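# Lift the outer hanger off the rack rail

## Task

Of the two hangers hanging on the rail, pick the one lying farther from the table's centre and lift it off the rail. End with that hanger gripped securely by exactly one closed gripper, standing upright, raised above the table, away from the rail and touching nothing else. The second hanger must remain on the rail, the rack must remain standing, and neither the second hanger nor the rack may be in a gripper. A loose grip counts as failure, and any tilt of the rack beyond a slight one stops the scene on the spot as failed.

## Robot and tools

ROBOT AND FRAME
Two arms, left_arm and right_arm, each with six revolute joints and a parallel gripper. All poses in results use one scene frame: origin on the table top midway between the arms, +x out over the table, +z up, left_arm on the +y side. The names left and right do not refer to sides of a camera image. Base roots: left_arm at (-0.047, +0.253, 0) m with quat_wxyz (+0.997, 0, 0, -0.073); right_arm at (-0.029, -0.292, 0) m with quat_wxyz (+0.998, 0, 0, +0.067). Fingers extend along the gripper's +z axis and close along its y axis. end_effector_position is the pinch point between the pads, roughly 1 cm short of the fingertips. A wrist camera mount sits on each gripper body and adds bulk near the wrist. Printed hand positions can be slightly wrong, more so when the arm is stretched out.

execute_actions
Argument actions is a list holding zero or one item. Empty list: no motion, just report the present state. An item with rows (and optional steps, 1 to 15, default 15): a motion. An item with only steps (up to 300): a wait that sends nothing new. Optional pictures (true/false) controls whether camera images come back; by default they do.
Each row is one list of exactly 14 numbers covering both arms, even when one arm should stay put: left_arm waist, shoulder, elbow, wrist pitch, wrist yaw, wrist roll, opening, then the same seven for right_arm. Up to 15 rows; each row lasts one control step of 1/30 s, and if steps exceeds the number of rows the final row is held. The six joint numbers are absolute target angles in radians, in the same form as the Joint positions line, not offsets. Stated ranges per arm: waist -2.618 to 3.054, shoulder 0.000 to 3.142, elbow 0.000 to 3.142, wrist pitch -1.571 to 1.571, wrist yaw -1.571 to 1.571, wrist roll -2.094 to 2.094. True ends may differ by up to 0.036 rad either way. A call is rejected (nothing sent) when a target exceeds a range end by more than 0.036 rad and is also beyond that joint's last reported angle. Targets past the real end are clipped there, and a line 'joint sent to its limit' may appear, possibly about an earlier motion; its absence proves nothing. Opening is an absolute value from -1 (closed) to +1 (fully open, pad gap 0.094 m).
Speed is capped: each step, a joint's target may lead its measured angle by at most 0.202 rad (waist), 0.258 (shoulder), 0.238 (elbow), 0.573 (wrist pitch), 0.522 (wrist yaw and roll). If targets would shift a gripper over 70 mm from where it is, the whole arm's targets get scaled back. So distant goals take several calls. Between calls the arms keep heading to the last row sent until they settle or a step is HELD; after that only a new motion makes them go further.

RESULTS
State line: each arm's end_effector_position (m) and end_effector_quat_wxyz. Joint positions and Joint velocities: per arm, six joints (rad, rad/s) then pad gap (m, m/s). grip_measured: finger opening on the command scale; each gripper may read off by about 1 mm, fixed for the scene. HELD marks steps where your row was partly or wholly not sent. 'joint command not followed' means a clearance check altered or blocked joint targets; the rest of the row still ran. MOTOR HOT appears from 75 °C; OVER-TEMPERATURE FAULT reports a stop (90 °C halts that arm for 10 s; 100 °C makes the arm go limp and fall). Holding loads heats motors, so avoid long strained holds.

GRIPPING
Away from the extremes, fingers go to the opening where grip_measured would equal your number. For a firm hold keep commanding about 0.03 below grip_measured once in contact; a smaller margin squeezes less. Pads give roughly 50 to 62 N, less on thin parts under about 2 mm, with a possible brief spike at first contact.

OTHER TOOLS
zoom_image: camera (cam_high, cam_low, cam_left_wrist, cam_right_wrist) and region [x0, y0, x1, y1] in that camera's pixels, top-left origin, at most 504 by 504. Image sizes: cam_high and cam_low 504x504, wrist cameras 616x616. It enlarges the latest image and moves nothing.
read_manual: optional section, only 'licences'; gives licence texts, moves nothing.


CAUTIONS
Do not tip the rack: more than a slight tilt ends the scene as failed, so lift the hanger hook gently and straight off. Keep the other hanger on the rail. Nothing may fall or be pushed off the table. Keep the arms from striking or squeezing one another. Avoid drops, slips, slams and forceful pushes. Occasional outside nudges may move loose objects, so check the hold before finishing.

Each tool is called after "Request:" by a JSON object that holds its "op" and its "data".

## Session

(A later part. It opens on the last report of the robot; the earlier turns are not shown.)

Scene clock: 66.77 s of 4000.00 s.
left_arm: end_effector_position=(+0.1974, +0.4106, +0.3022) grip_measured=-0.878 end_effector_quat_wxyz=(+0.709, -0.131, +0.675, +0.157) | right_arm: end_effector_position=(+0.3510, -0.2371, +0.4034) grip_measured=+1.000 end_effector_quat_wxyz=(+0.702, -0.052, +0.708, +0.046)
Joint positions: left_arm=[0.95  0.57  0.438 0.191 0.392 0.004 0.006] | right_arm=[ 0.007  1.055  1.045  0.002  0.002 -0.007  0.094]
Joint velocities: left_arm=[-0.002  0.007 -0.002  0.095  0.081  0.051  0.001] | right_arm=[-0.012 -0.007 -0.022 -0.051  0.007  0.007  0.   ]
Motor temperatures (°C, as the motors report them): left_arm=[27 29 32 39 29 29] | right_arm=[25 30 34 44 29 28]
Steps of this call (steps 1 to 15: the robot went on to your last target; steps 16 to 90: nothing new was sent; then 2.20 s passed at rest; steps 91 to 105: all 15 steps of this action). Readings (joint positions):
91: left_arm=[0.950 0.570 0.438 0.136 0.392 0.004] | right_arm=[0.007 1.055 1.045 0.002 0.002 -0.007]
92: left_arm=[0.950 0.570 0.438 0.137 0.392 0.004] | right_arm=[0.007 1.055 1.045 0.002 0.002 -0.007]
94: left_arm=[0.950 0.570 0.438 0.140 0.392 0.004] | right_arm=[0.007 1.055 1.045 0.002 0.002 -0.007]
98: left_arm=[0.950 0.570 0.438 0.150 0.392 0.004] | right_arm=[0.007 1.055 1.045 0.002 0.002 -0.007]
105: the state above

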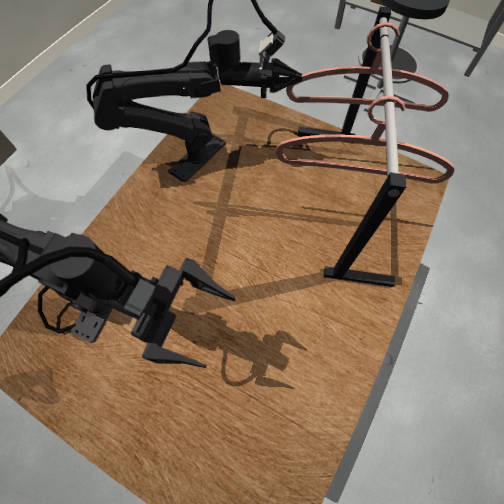

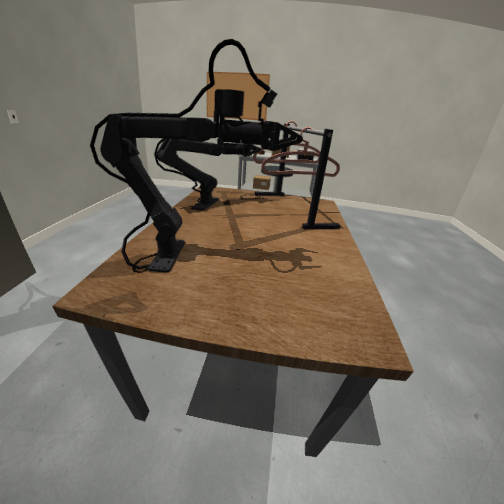

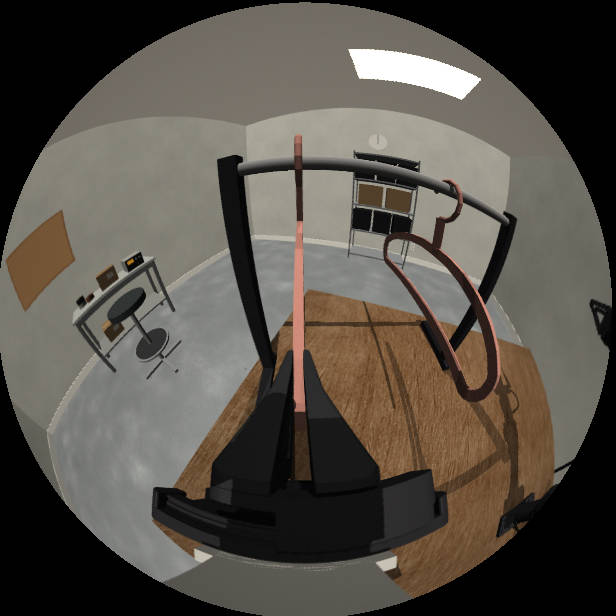

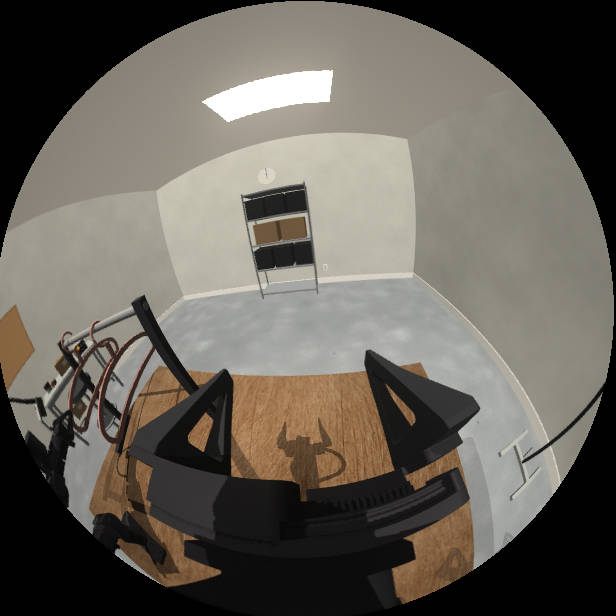

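Request:
{"op": "execute_actions", "data": {"actions": [{"rows":[[0.96,0.548,0.445,0.27,0.40,0,-0.91,0.007,1.055,1.045,0,0,0,1],[0.96,0.548,0.445,0.28,0.40,0,-0.91,0.007,1.055,1.045,0,0,0,1],[0.96,0.548,0.445,0.29,0.40,0,-0.91,0.007,1.055,1.045,0,0,0,1],[0.96,0.54,0.445,0.29,0.40,0,-0.91,0.007,1.055,1.045,0,0,0,1],[0.96,0.53,0.445,0.29,0.40,0,-0.91,0.007,1.055,1.045,0,0,0,1],[0.96,0.52,0.445,0.28,0.40,0,-0.91,0.007,1.055,1.045,0,0,0,1],[0.96,0.51,0.445,0.265,0.40,0,-0.91,0.007,1.055,1.045,0,0,0,1],[0.96,0.50,0.445,0.25,0.40,0,-0.91,0.007,1.055,1.045,0,0,0,1],[0.96,0.488,0.445,0.235,0.40,0,-0.91,0.007,1.055,1.045,0,0,0,1],[0.96,0.476,0.445,0.22,0.40,0,-0.91,0.007,1.055,1.045,0,0,0,1],[0.96,0.464,0.445,0.205,0.40,0,-0.91,0.007,1.055,1.045,0,0,0,1],[0.96,0.452,0.445,0.19,0.40,0,-0.91,0.007,1.055,1.045,0,0,0,1],[0.96,0.44,0.445,0.175,0.40,0,-0.91,0.007,1.055,1.045,0,0,0,1],[0.96,0.43,0.445,0.165,0.40,0,-0.91,0.007,1.055,1.045,0,0,0,1]],"steps":15}]}}

Request:
{"op": "zoom_image", "data": {"camera": "cam_right_wrist", "region": [40, 300, 160, 400]}}

Scene clock: 80.70 s of 4000.00 s.
left_arm: end_effector_position=(+0.1842, +0.3969, +0.3203) grip_measured=-0.878 end_effector_quat_wxyz=(+0.728, -0.117, +0.654, +0.171) | right_arm: end_effector_position=(+0.3510, -0.2371, +0.4034) grip_measured=+1.000 end_effector_quat_wxyz=(+0.702, -0.052, +0.708, +0.046)
Joint positions: left_arm=[0.95  0.467 0.438 0.157 0.392 0.004 0.006] | right_arm=[ 0.007  1.055  1.045  0.002  0.002 -0.007  0.094]
Joint velocities: left_arm=[-0.017 -0.305 -0.007 -0.125  0.022  0.007 -0.001] | right_arm=[ 0.007  0.007  0.007  0.066 -0.007 -0.007  0.   ]
Motor temperatures (°C, as the motors report them): left_arm=[27 29 32 41 29 29] | right_arm=[25 30 34 45 29 28]
Steps of this call (steps 1 to 15: the robot went on to your last target; steps 16 to 90: nothing new was sent; then 10.43 s passed at rest; steps 91 to 105: all 15 steps of this action). Readings (joint positions):
91: left_arm=[0.950 0.570 0.438 0.201 0.392 0.004] | right_arm=[0.007 1.055 1.045 0.002 0.002 -0.007]
92: left_arm=[0.950 0.570 0.438 0.203 0.392 0.004] | right_arm=[0.007 1.055 1.045 0.002 0.002 -0.007]
94: left_arm=[0.950 0.570 0.438 0.211 0.392 0.004] | right_arm=[0.007 1.055 1.045 0.002 0.002 -0.007]
98: left_arm=[0.950 0.547 0.438 0.214 0.392 0.004] | right_arm=[0.007 1.055 1.045 0.002 0.002 -0.007]
105: the state above

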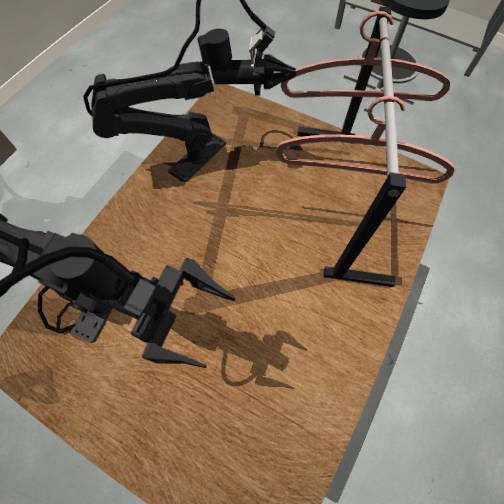

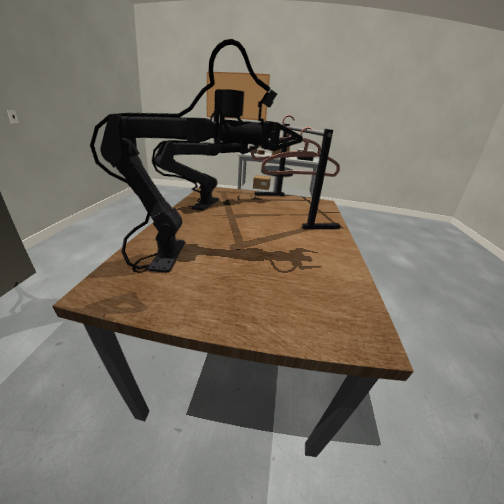

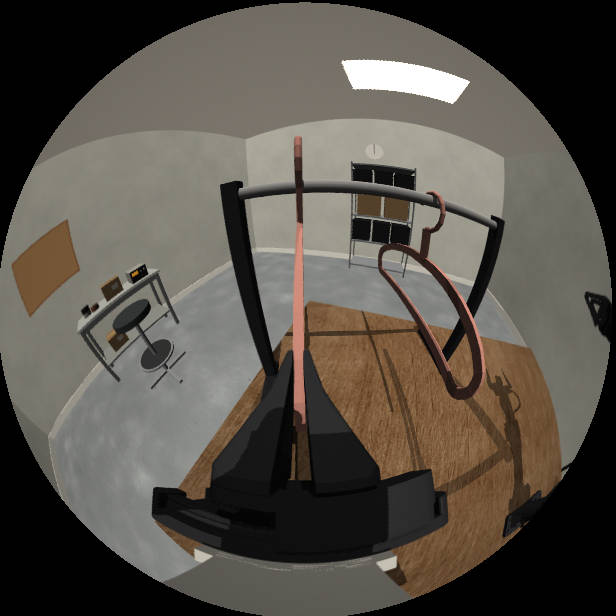

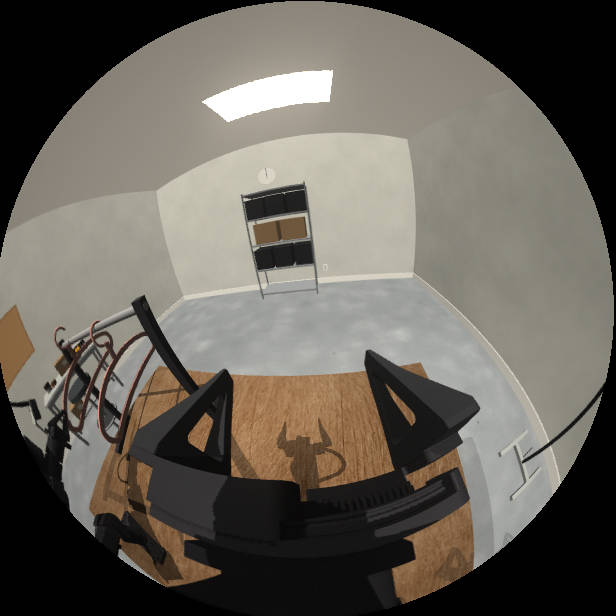

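Region (40, 300, 160, 400) of cam_right_wrist's 616x616 image, scaled by 4.200, with more detail than that image has.

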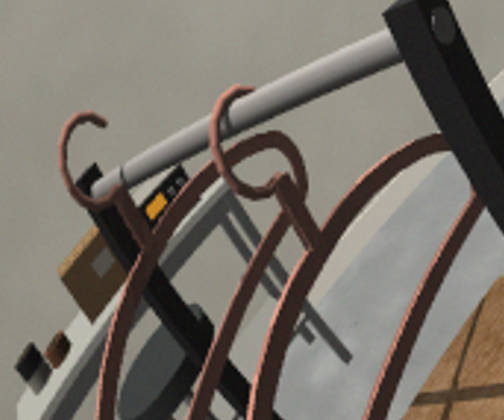

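Request:
{"op": "execute_actions", "data": {"actions": [{"rows":[[0.96,0.42,0.445,0.13,0.40,0,-0.91,0.007,1.055,1.045,0,0,0,1],[0.96,0.407,0.445,0.105,0.40,0,-0.91,0.007,1.055,1.045,0,0,0,1],[0.96,0.394,0.445,0.085,0.40,0,-0.91,0.007,1.055,1.045,0,0,0,1],[0.96,0.381,0.445,0.068,0.40,0,-0.91,0.007,1.055,1.045,0,0,0,1],[0.96,0.368,0.445,0.051,0.40,0,-0.91,0.007,1.055,1.045,0,0,0,1],[0.96,0.355,0.445,0.035,0.40,0,-0.91,0.007,1.055,1.045,0,0,0,1],[0.96,0.342,0.445,0.02,0.40,0,-0.91,0.007,1.055,1.045,0,0,0,1],[0.96,0.329,0.445,0.005,0.40,0,-0.91,0.007,1.055,1.045,0,0,0,1],[0.96,0.316,0.445,-0.01,0.40,0,-0.91,0.007,1.055,1.045,0,0,0,1],[0.96,0.303,0.445,-0.025,0.40,0,-0.91,0.007,1.055,1.045,0,0,0,1],[0.96,0.29,0.445,-0.04,0.40,0,-0.91,0.007,1.055,1.045,0,0,0,1],[0.96,0.277,0.445,-0.055,0.40,0,-0.91,0.007,1.055,1.045,0,0,0,1],[0.96,0.264,0.445,-0.07,0.40,0,-0.91,0.007,1.055,1.045,0,0,0,1],[0.96,0.251,0.445,-0.083,0.40,0,-0.91,0.007,1.055,1.045,0,0,0,1],[0.96,0.24,0.445,-0.095,0.40,0,-0.91,0.007,1.055,1.045,0,0,0,1]],"steps":15}]}}

Scene clock: 89.87 s of 4000.00 s.
left_arm: end_effector_position=(+0.1631, +0.3749, +0.3117) grip_measured=-0.878 end_effector_quat_wxyz=(+0.719, -0.124, +0.664, +0.164) | right_arm: end_effector_position=(+0.3510, -0.2371, +0.4034) grip_measured=+1.000 end_effector_quat_wxyz=(+0.702, -0.052, +0.708, +0.046)
Joint positions: left_arm=[ 0.95   0.284  0.438 -0.059  0.393  0.004  0.006] | right_arm=[ 0.007  1.055  1.045  0.002  0.002 -0.007  0.094]
Joint velocities: left_arm=[-0.007 -0.339 -0.022 -0.476  0.022 -0.066 -0.001] | right_arm=[ 0.017 -0.007 -0.007 -0.007 -0.037  0.051  0.   ]
Motor temperatures (°C, as the motors report them): left_arm=[27 29 32 40 29 29] | right_arm=[25 30 34 45 29 28]
Steps of this call (steps 1 to 30: the robot went on to your last target; steps 31 to 100: nothing new was sent; then 5.33 s passed at rest; steps 101 to 115: all 15 steps of this action). Readings (joint positions):
101: left_arm=[0.950 0.452 0.438 0.139 0.393 0.004] | right_arm=[0.007 1.055 1.045 0.002 0.002 -0.007]
102: left_arm=[0.950 0.449 0.438 0.131 0.393 0.004] | right_arm=[0.007 1.055 1.045 0.002 0.002 -0.007]
104: left_arm=[0.950 0.432 0.438 0.100 0.393 0.004] | right_arm=[0.007 1.055 1.045 0.002 0.002 -0.007]
108: left_arm=[0.950 0.377 0.438 0.041 0.393 0.004] | right_arm=[0.007 1.055 1.045 0.002 0.002 -0.007]
115: the state above

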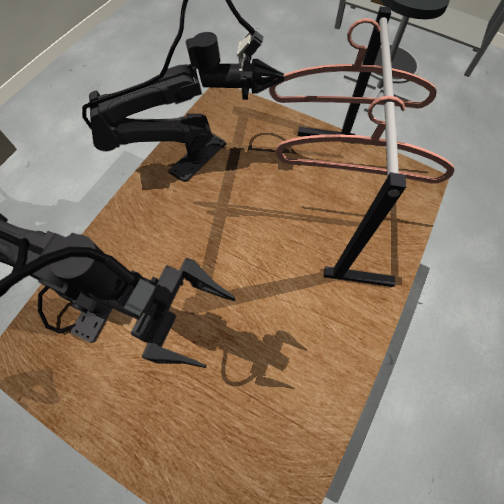

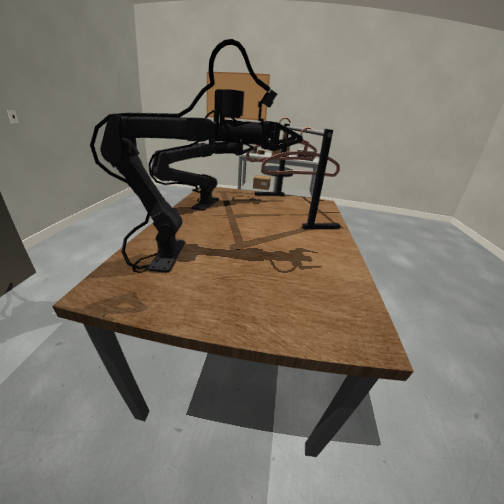

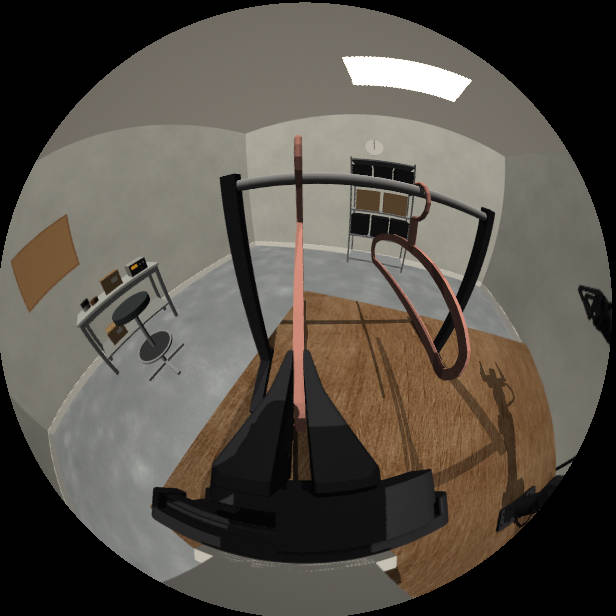

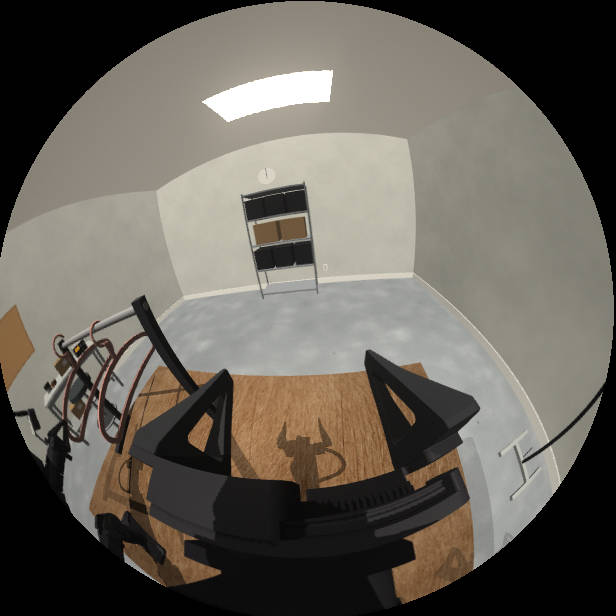

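Request:
{"op": "execute_actions", "data": {"actions": [{"rows":[[0.96,0.225,0.455,-0.15,0.40,0,-0.91,0.007,1.055,1.045,0,0,0,1],[0.96,0.21,0.47,-0.19,0.40,0,-0.91,0.007,1.055,1.045,0,0,0,1],[0.96,0.195,0.485,-0.225,0.40,0,-0.91,0.007,1.055,1.045,0,0,0,1],[0.96,0.18,0.50,-0.26,0.40,0,-0.91,0.007,1.055,1.045,0,0,0,1],[0.96,0.165,0.515,-0.295,0.40,0,-0.91,0.007,1.055,1.045,0,0,0,1],[0.96,0.15,0.53,-0.33,0.40,0,-0.91,0.007,1.055,1.045,0,0,0,1],[0.96,0.135,0.55,-0.365,0.40,0,-0.91,0.007,1.055,1.045,0,0,0,1],[0.96,0.12,0.57,-0.40,0.40,0,-0.91,0.007,1.055,1.045,0,0,0,1],[0.96,0.105,0.59,-0.435,0.40,0,-0.91,0.007,1.055,1.045,0,0,0,1],[0.96,0.09,0.61,-0.47,0.40,0,-0.91,0.007,1.055,1.045,0,0,0,1],[0.96,0.075,0.63,-0.505,0.40,0,-0.91,0.007,1.055,1.045,0,0,0,1],[0.96,0.06,0.65,-0.54,0.40,0,-0.91,0.007,1.055,1.045,0,0,0,1],[0.96,0.045,0.67,-0.575,0.40,0,-0.91,0.007,1.055,1.045,0,0,0,1],[0.96,0.03,0.69,-0.61,0.40,0,-0.91,0.007,1.055,1.045,0,0,0,1],[0.96,0.02,0.71,-0.64,0.40,0,-0.91,0.007,1.055,1.045,0,0,0,1]],"steps":15}]}}

Scene clock: 101.17 s of 4000.00 s.
left_arm: end_effector_position=(+0.1142, +0.3242, +0.3323) grip_measured=-0.878 end_effector_quat_wxyz=(+0.707, -0.132, +0.677, +0.156) | right_arm: end_effector_position=(+0.3510, -0.2371, +0.4034) grip_measured=+1.000 end_effector_quat_wxyz=(+0.702, -0.052, +0.708, +0.046)
Joint positions: left_arm=[ 0.95   0.063  0.643 -0.527  0.393  0.004  0.006] | right_arm=[ 0.007  1.055  1.045  0.002  0.002 -0.007  0.094]
Joint velocities: left_arm=[ 0.017 -0.432  0.608 -0.872  0.007 -0.007  0.   ] | right_arm=[-0.007 -0.002  0.012  0.037 -0.007 -0.037  0.   ]
Motor temperatures (°C, as the motors report them): left_arm=[27 29 32 40 29 29] | right_arm=[25 30 34 46 29 28]
Steps of this call (steps 1 to 30: the robot went on to your last target; steps 31 to 100: nothing new was sent; then 7.47 s passed at rest; steps 101 to 115: all 15 steps of this action). Readings (joint positions):
101: left_arm=[0.950 0.261 0.438 -0.124 0.393 0.004] | right_arm=[0.007 1.055 1.045 0.002 0.002 -0.007]
102: left_arm=[0.950 0.255 0.438 -0.136 0.393 0.004] | right_arm=[0.007 1.055 1.045 0.002 0.002 -0.007]
104: left_arm=[0.950 0.231 0.441 -0.184 0.393 0.004] | right_arm=[0.007 1.055 1.045 0.002 0.002 -0.007]
108: left_arm=[0.950 0.175 0.489 -0.315 0.393 0.004] | right_arm=[0.007 1.055 1.045 0.002 0.002 -0.007]
115: the state above

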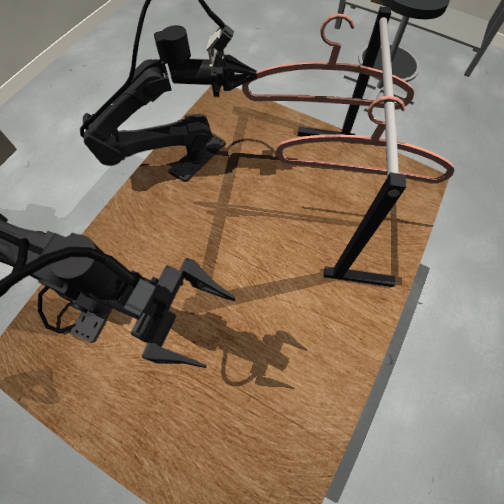

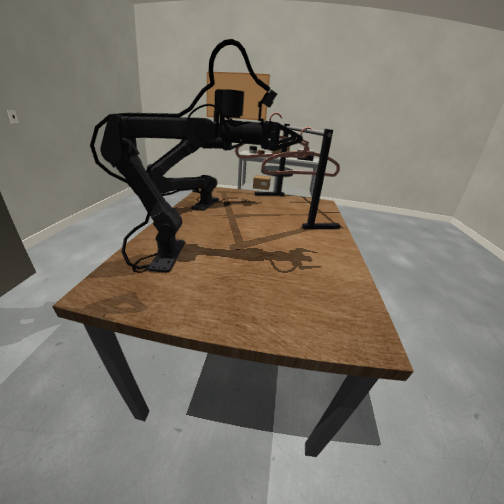

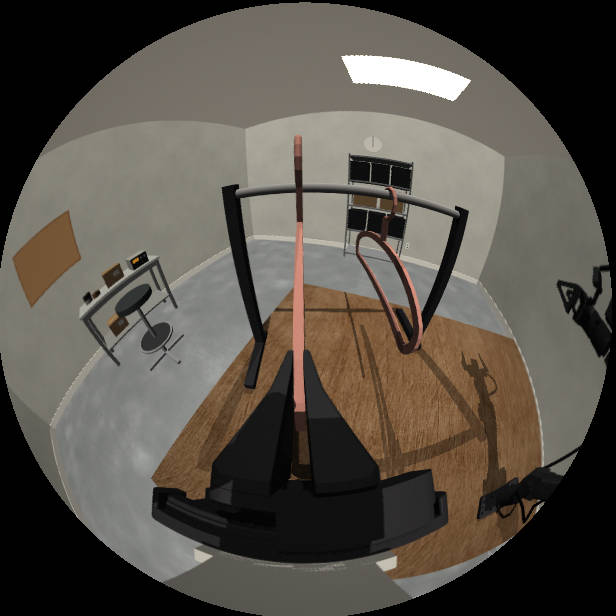

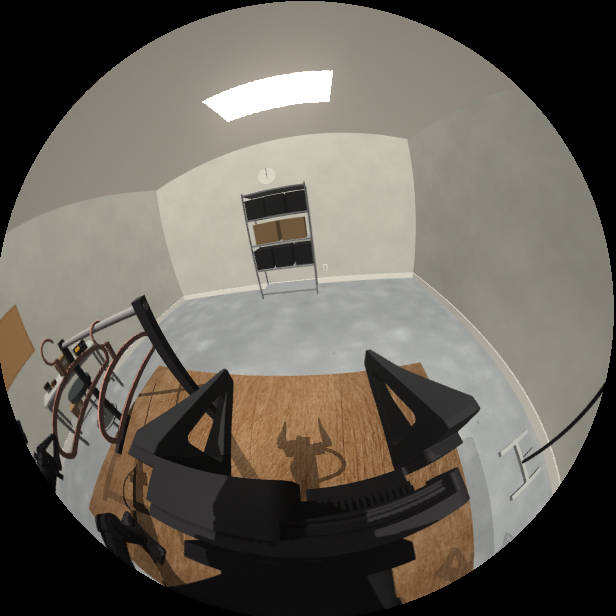

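Request:
{"op": "execute_actions", "data": {"actions": [{"rows":[[0.96,0.02,0.73,-0.67,0.40,0,-0.91,0.007,1.055,1.045,0,0,0,1],[0.96,0.02,0.755,-0.70,0.40,0,-0.91,0.007,1.055,1.045,0,0,0,1],[0.96,0.02,0.78,-0.73,0.40,0,-0.91,0.007,1.055,1.045,0,0,0,1],[0.96,0.02,0.805,-0.76,0.40,0,-0.91,0.007,1.055,1.045,0,0,0,1],[0.96,0.02,0.83,-0.79,0.40,0,-0.91,0.007,1.055,1.045,0,0,0,1],[0.96,0.02,0.855,-0.82,0.40,0,-0.91,0.007,1.055,1.045,0,0,0,1],[0.96,0.02,0.88,-0.85,0.40,0,-0.91,0.007,1.055,1.045,0,0,0,1],[0.96,0.02,0.905,-0.875,0.40,0,-0.91,0.007,1.055,1.045,0,0,0,1],[0.96,0.02,0.93,-0.90,0.40,0,-0.91,0.007,1.055,1.045,0,0,0,1],[0.96,0.02,0.955,-0.925,0.40,0,-0.91,0.007,1.055,1.045,0,0,0,1],[0.96,0.02,0.98,-0.95,0.40,0,-0.91,0.007,1.055,1.045,0,0,0,1],[0.96,0.02,1.005,-0.975,0.40,0,-0.91,0.007,1.055,1.045,0,0,0,1],[0.96,0.02,1.03,-1.0,0.40,0,-0.91,0.007,1.055,1.045,0,0,0,1],[0.96,0.02,1.055,-1.025,0.40,0,-0.91,0.007,1.055,1.045,0,0,0,1],[0.96,0.02,1.08,-1.05,0.40,0,-0.91,0.007,1.055,1.045,0,0,0,1]],"steps":15}]}}

Scene clock: 109.57 s of 4000.00 s.
left_arm: end_effector_position=(+0.0552, +0.2627, +0.3666) grip_measured=-0.878 end_effector_quat_wxyz=(+0.696, -0.140, +0.689, +0.148) | right_arm: end_effector_position=(+0.3510, -0.2371, +0.4034) grip_measured=+1.000 end_effector_quat_wxyz=(+0.702, -0.052, +0.708, +0.046)
Joint positions: left_arm=[ 0.95   0.03   1.009 -0.966  0.394  0.004  0.006] | right_arm=[ 0.007  1.055  1.045  0.002  0.002 -0.007  0.094]
Joint velocities: left_arm=[-0.012 -0.012  0.691 -0.799 -0.007  0.007  0.001] | right_arm=[ 0.012 -0.007 -0.007  0.037  0.007  0.007  0.   ]
Motor temperatures (°C, as the motors report them): left_arm=[27 29 32 41 29 29] | right_arm=[25 30 34 46 29 28]
Steps of this call (steps 1 to 30: the robot went on to your last target; steps 31 to 100: nothing new was sent; then 4.57 s passed at rest; steps 101 to 115: all 15 steps of this action). Readings (joint positions):
101: left_arm=[0.950 0.030 0.688 -0.666 0.394 0.004] | right_arm=[0.007 1.055 1.045 0.002 0.002 -0.007]
102: left_arm=[0.950 0.030 0.692 -0.676 0.394 0.004] | right_arm=[0.007 1.055 1.045 0.002 0.002 -0.007]
104: left_arm=[0.950 0.030 0.721 -0.721 0.394 0.004] | right_arm=[0.007 1.055 1.045 0.002 0.002 -0.007]
108: left_arm=[0.950 0.030 0.824 -0.812 0.394 0.004] | right_arm=[0.007 1.055 1.045 0.002 0.002 -0.007]
115: the state above

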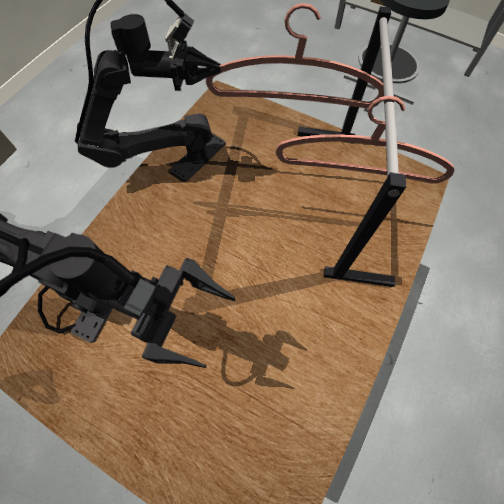

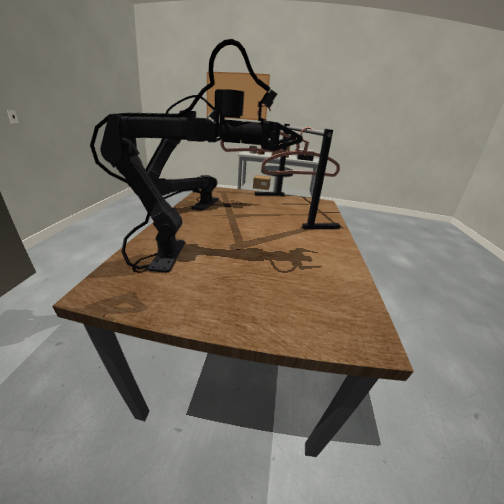

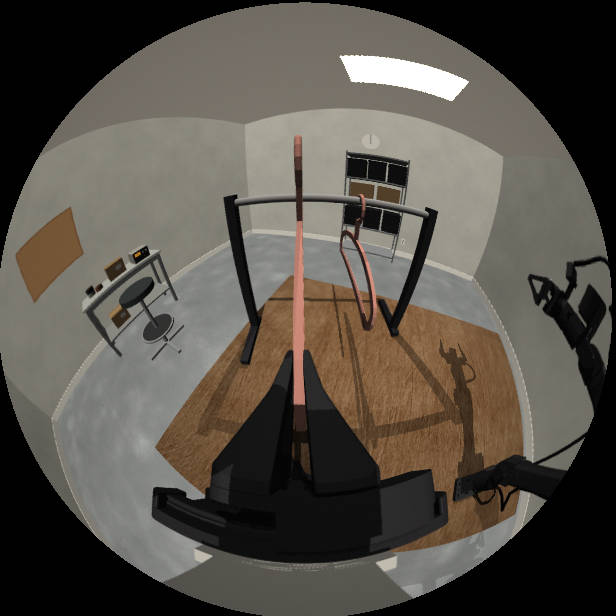

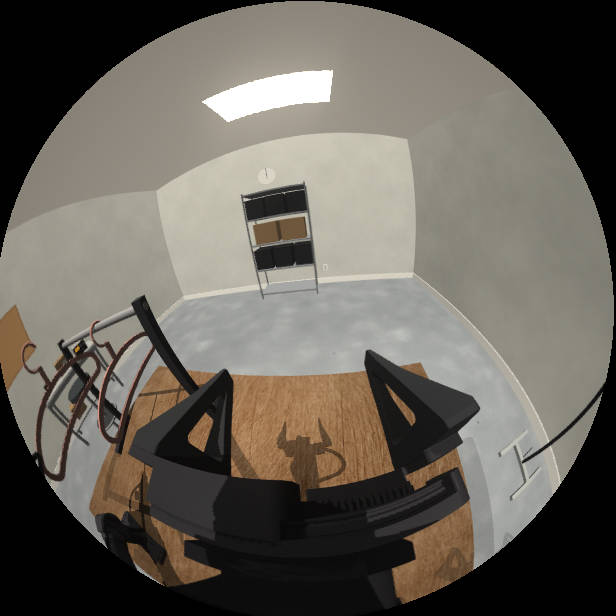

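Request:
{"op": "execute_actions", "data": {"actions": [{"rows":[[0.96,0.02,1.10,-1.07,0.40,0,-0.91,0.007,1.055,1.045,0,0,0,1],[0.96,0.02,1.13,-1.10,0.40,0,-0.91,0.007,1.055,1.045,0,0,0,1],[0.96,0.02,1.16,-1.13,0.40,0,-0.91,0.007,1.055,1.045,0,0,0,1],[0.96,0.02,1.19,-1.16,0.40,0,-0.91,0.007,1.055,1.045,0,0,0,1],[0.96,0.02,1.22,-1.19,0.40,0,-0.91,0.007,1.055,1.045,0,0,0,1],[0.96,0.02,1.25,-1.22,0.40,0,-0.91,0.007,1.055,1.045,0,0,0,1],[0.96,0.02,1.28,-1.25,0.40,0,-0.91,0.007,1.055,1.045,0,0,0,1],[0.96,0.02,1.31,-1.28,0.40,0,-0.91,0.007,1.055,1.045,0,0,0,1],[0.96,0.02,1.34,-1.305,0.40,0,-0.91,0.007,1.055,1.045,0,0,0,1],[0.96,0.02,1.37,-1.33,0.40,0,-0.91,0.007,1.055,1.045,0,0,0,1],[0.96,0.02,1.40,-1.355,0.40,0,-0.91,0.007,1.055,1.045,0,0,0,1],[0.96,0.02,1.425,-1.38,0.40,0,-0.91,0.007,1.055,1.045,0,0,0,1],[0.96,0.02,1.45,-1.40,0.40,0,-0.91,0.007,1.055,1.045,0,0,0,1],[0.96,0.02,1.47,-1.42,0.40,0,-0.91,0.007,1.055,1.045,0,0,0,1],[0.96,0.02,1.49,-1.43,0.40,0,-0.91,0.007,1.055,1.045,0,0,0,1]],"steps":15}]}}

Request:
{"op": "execute_actions", "data": {"actions": [{"steps":15}]}}

Scene clock: 118.57 s of 4000.00 s.
left_arm: end_effector_position=(-0.0180, +0.1868, +0.3884) grip_measured=-0.878 end_effector_quat_wxyz=(+0.705, -0.134, +0.680, +0.154) | right_arm: end_effector_position=(+0.3510, -0.2371, +0.4034) grip_measured=+1.000 end_effector_quat_wxyz=(+0.702, -0.052, +0.708, +0.046)
Joint positions: left_arm=[ 0.95   0.03   1.434 -1.36   0.394  0.004  0.006] | right_arm=[ 0.007  1.055  1.045  0.002  0.002 -0.007  0.094]
Joint velocities: left_arm=[-0.022 -0.002  0.637 -0.623 -0.037 -0.066 -0.002] | right_arm=[ 0.007 -0.022  0.002  0.051  0.007 -0.007  0.   ]
Motor temperatures (°C, as the motors report them): left_arm=[27 30 31 41 29 29] | right_arm=[25 30 34 46 29 28]
Steps of this call (steps 1 to 30: the robot went on to your last target; steps 31 to 100: nothing new was sent; then 5.17 s passed at rest; steps 101 to 115: all 15 steps of this action). Readings (joint positions):
101: left_arm=[0.950 0.030 1.058 -1.075 0.394 0.004] | right_arm=[0.007 1.055 1.045 0.002 0.002 -0.007]
102: left_arm=[0.950 0.030 1.065 -1.085 0.394 0.004] | right_arm=[0.007 1.055 1.045 0.002 0.002 -0.007]
104: left_arm=[0.950 0.030 1.101 -1.124 0.394 0.004] | right_arm=[0.007 1.055 1.045 0.002 0.002 -0.007]
108: left_arm=[0.950 0.030 1.228 -1.209 0.394 0.004] | right_arm=[0.007 1.055 1.045 0.002 0.002 -0.007]
115: the state above

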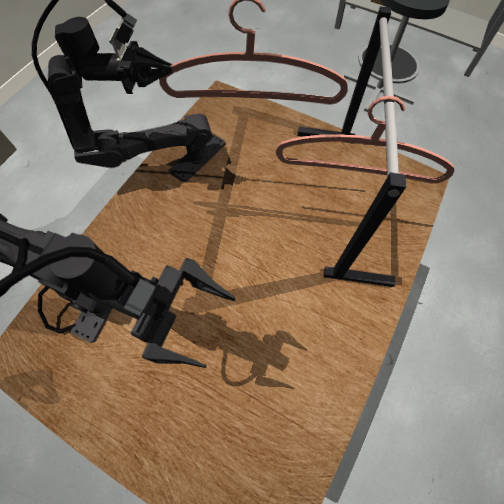

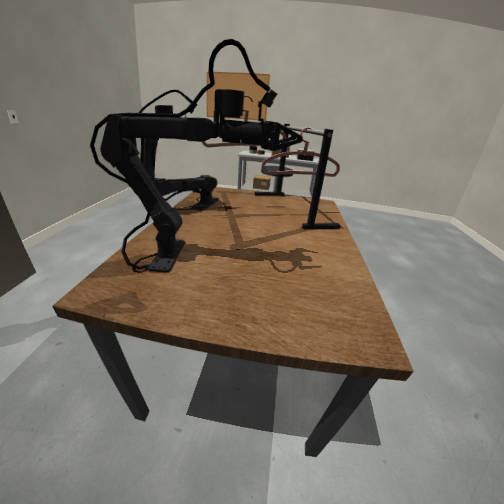

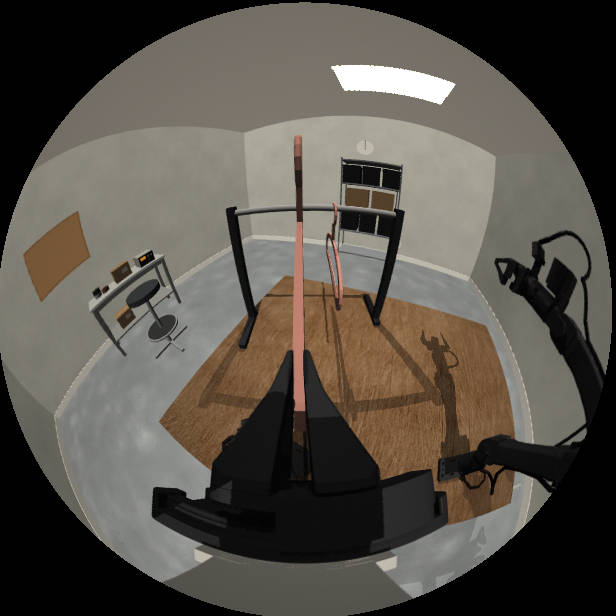

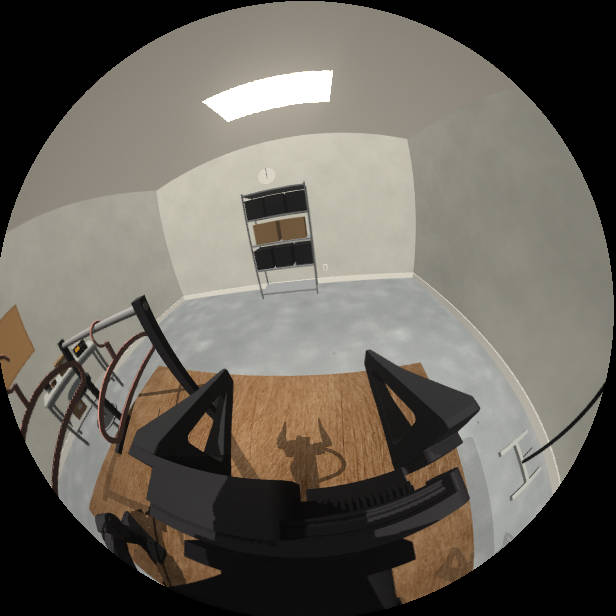

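Scene clock: 119.07 s of 4000.00 s.
left_arm: end_effector_position=(-0.0253, +0.1791, +0.3742) grip_measured=-0.878 end_effector_quat_wxyz=(+0.691, -0.143, +0.694, +0.144) | right_arm: end_effector_position=(+0.3510, -0.2371, +0.4034) grip_measured=+1.000 end_effector_quat_wxyz=(+0.702, -0.052, +0.708, +0.046)
Joint positions: left_arm=[ 0.95   0.023  1.47  -1.451  0.395  0.004  0.006] | right_arm=[ 0.007  1.055  1.045  0.002  0.002 -0.007  0.094]
Joint velocities: left_arm=[ 0.002 -0.017 -0.007 -0.022 -0.007  0.007  0.   ] | right_arm=[ 0.002 -0.002 -0.007  0.022  0.081  0.007  0.   ]
Motor temperatures (°C, as the motors report them): left_arm=[27 30 31 41 29 29] | right_arm=[25 30 34 46 29 28]
Steps of this call (steps 1 to 15: the robot went on to your last target). Readings (joint positions):
1: left_arm=[0.950 0.030 1.452 -1.376 0.394 0.004] | right_arm=[0.007 1.055 1.045 0.002 0.002 -0.007]
2: left_arm=[0.950 0.028 1.462 -1.388 0.395 0.004] | right_arm=[0.007 1.055 1.045 0.002 0.002 -0.007]
4: left_arm=[0.950 0.023 1.470 -1.407 0.395 0.004] | right_arm=[0.007 1.055 1.045 0.002 0.002 -0.007]
8: left_arm=[0.950 0.023 1.470 -1.437 0.395 0.004] | right_arm=[0.007 1.055 1.045 0.002 0.002 -0.007]
15: the state above

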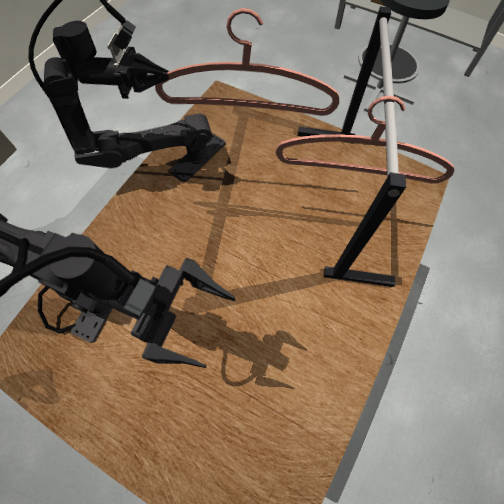

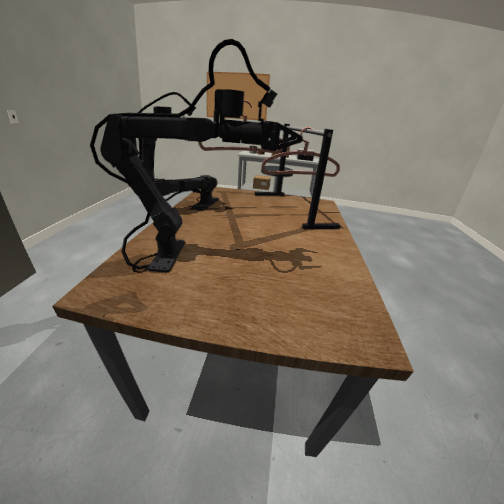

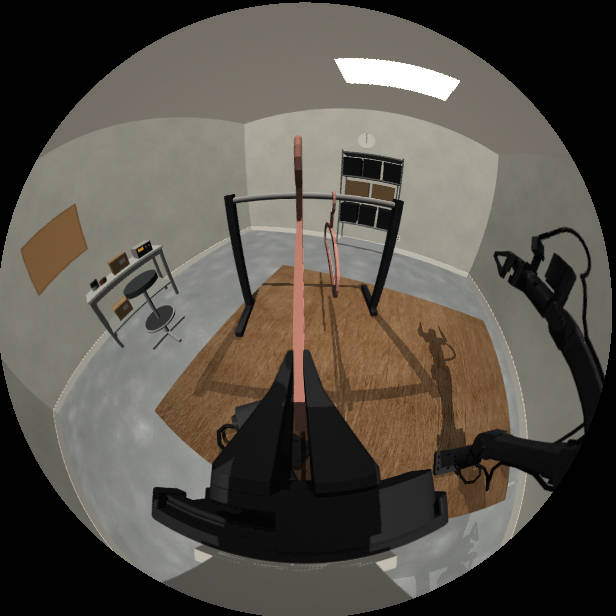

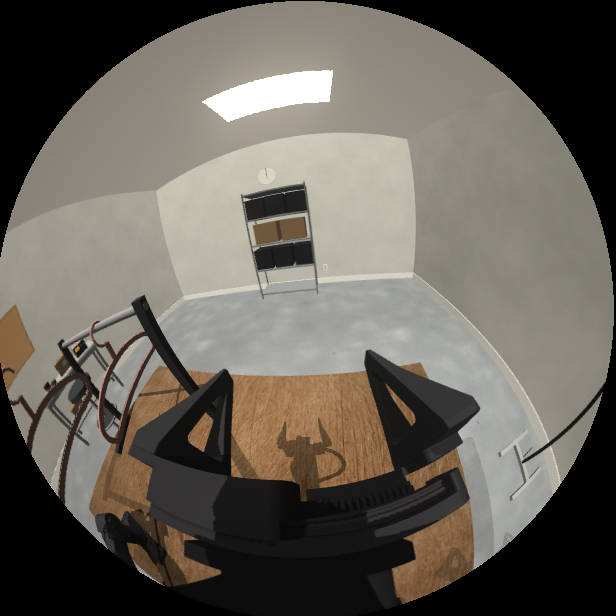

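Request:
{"op": "finished_scene", "data": {"scene": 2}}

The scene is finished: the task was done.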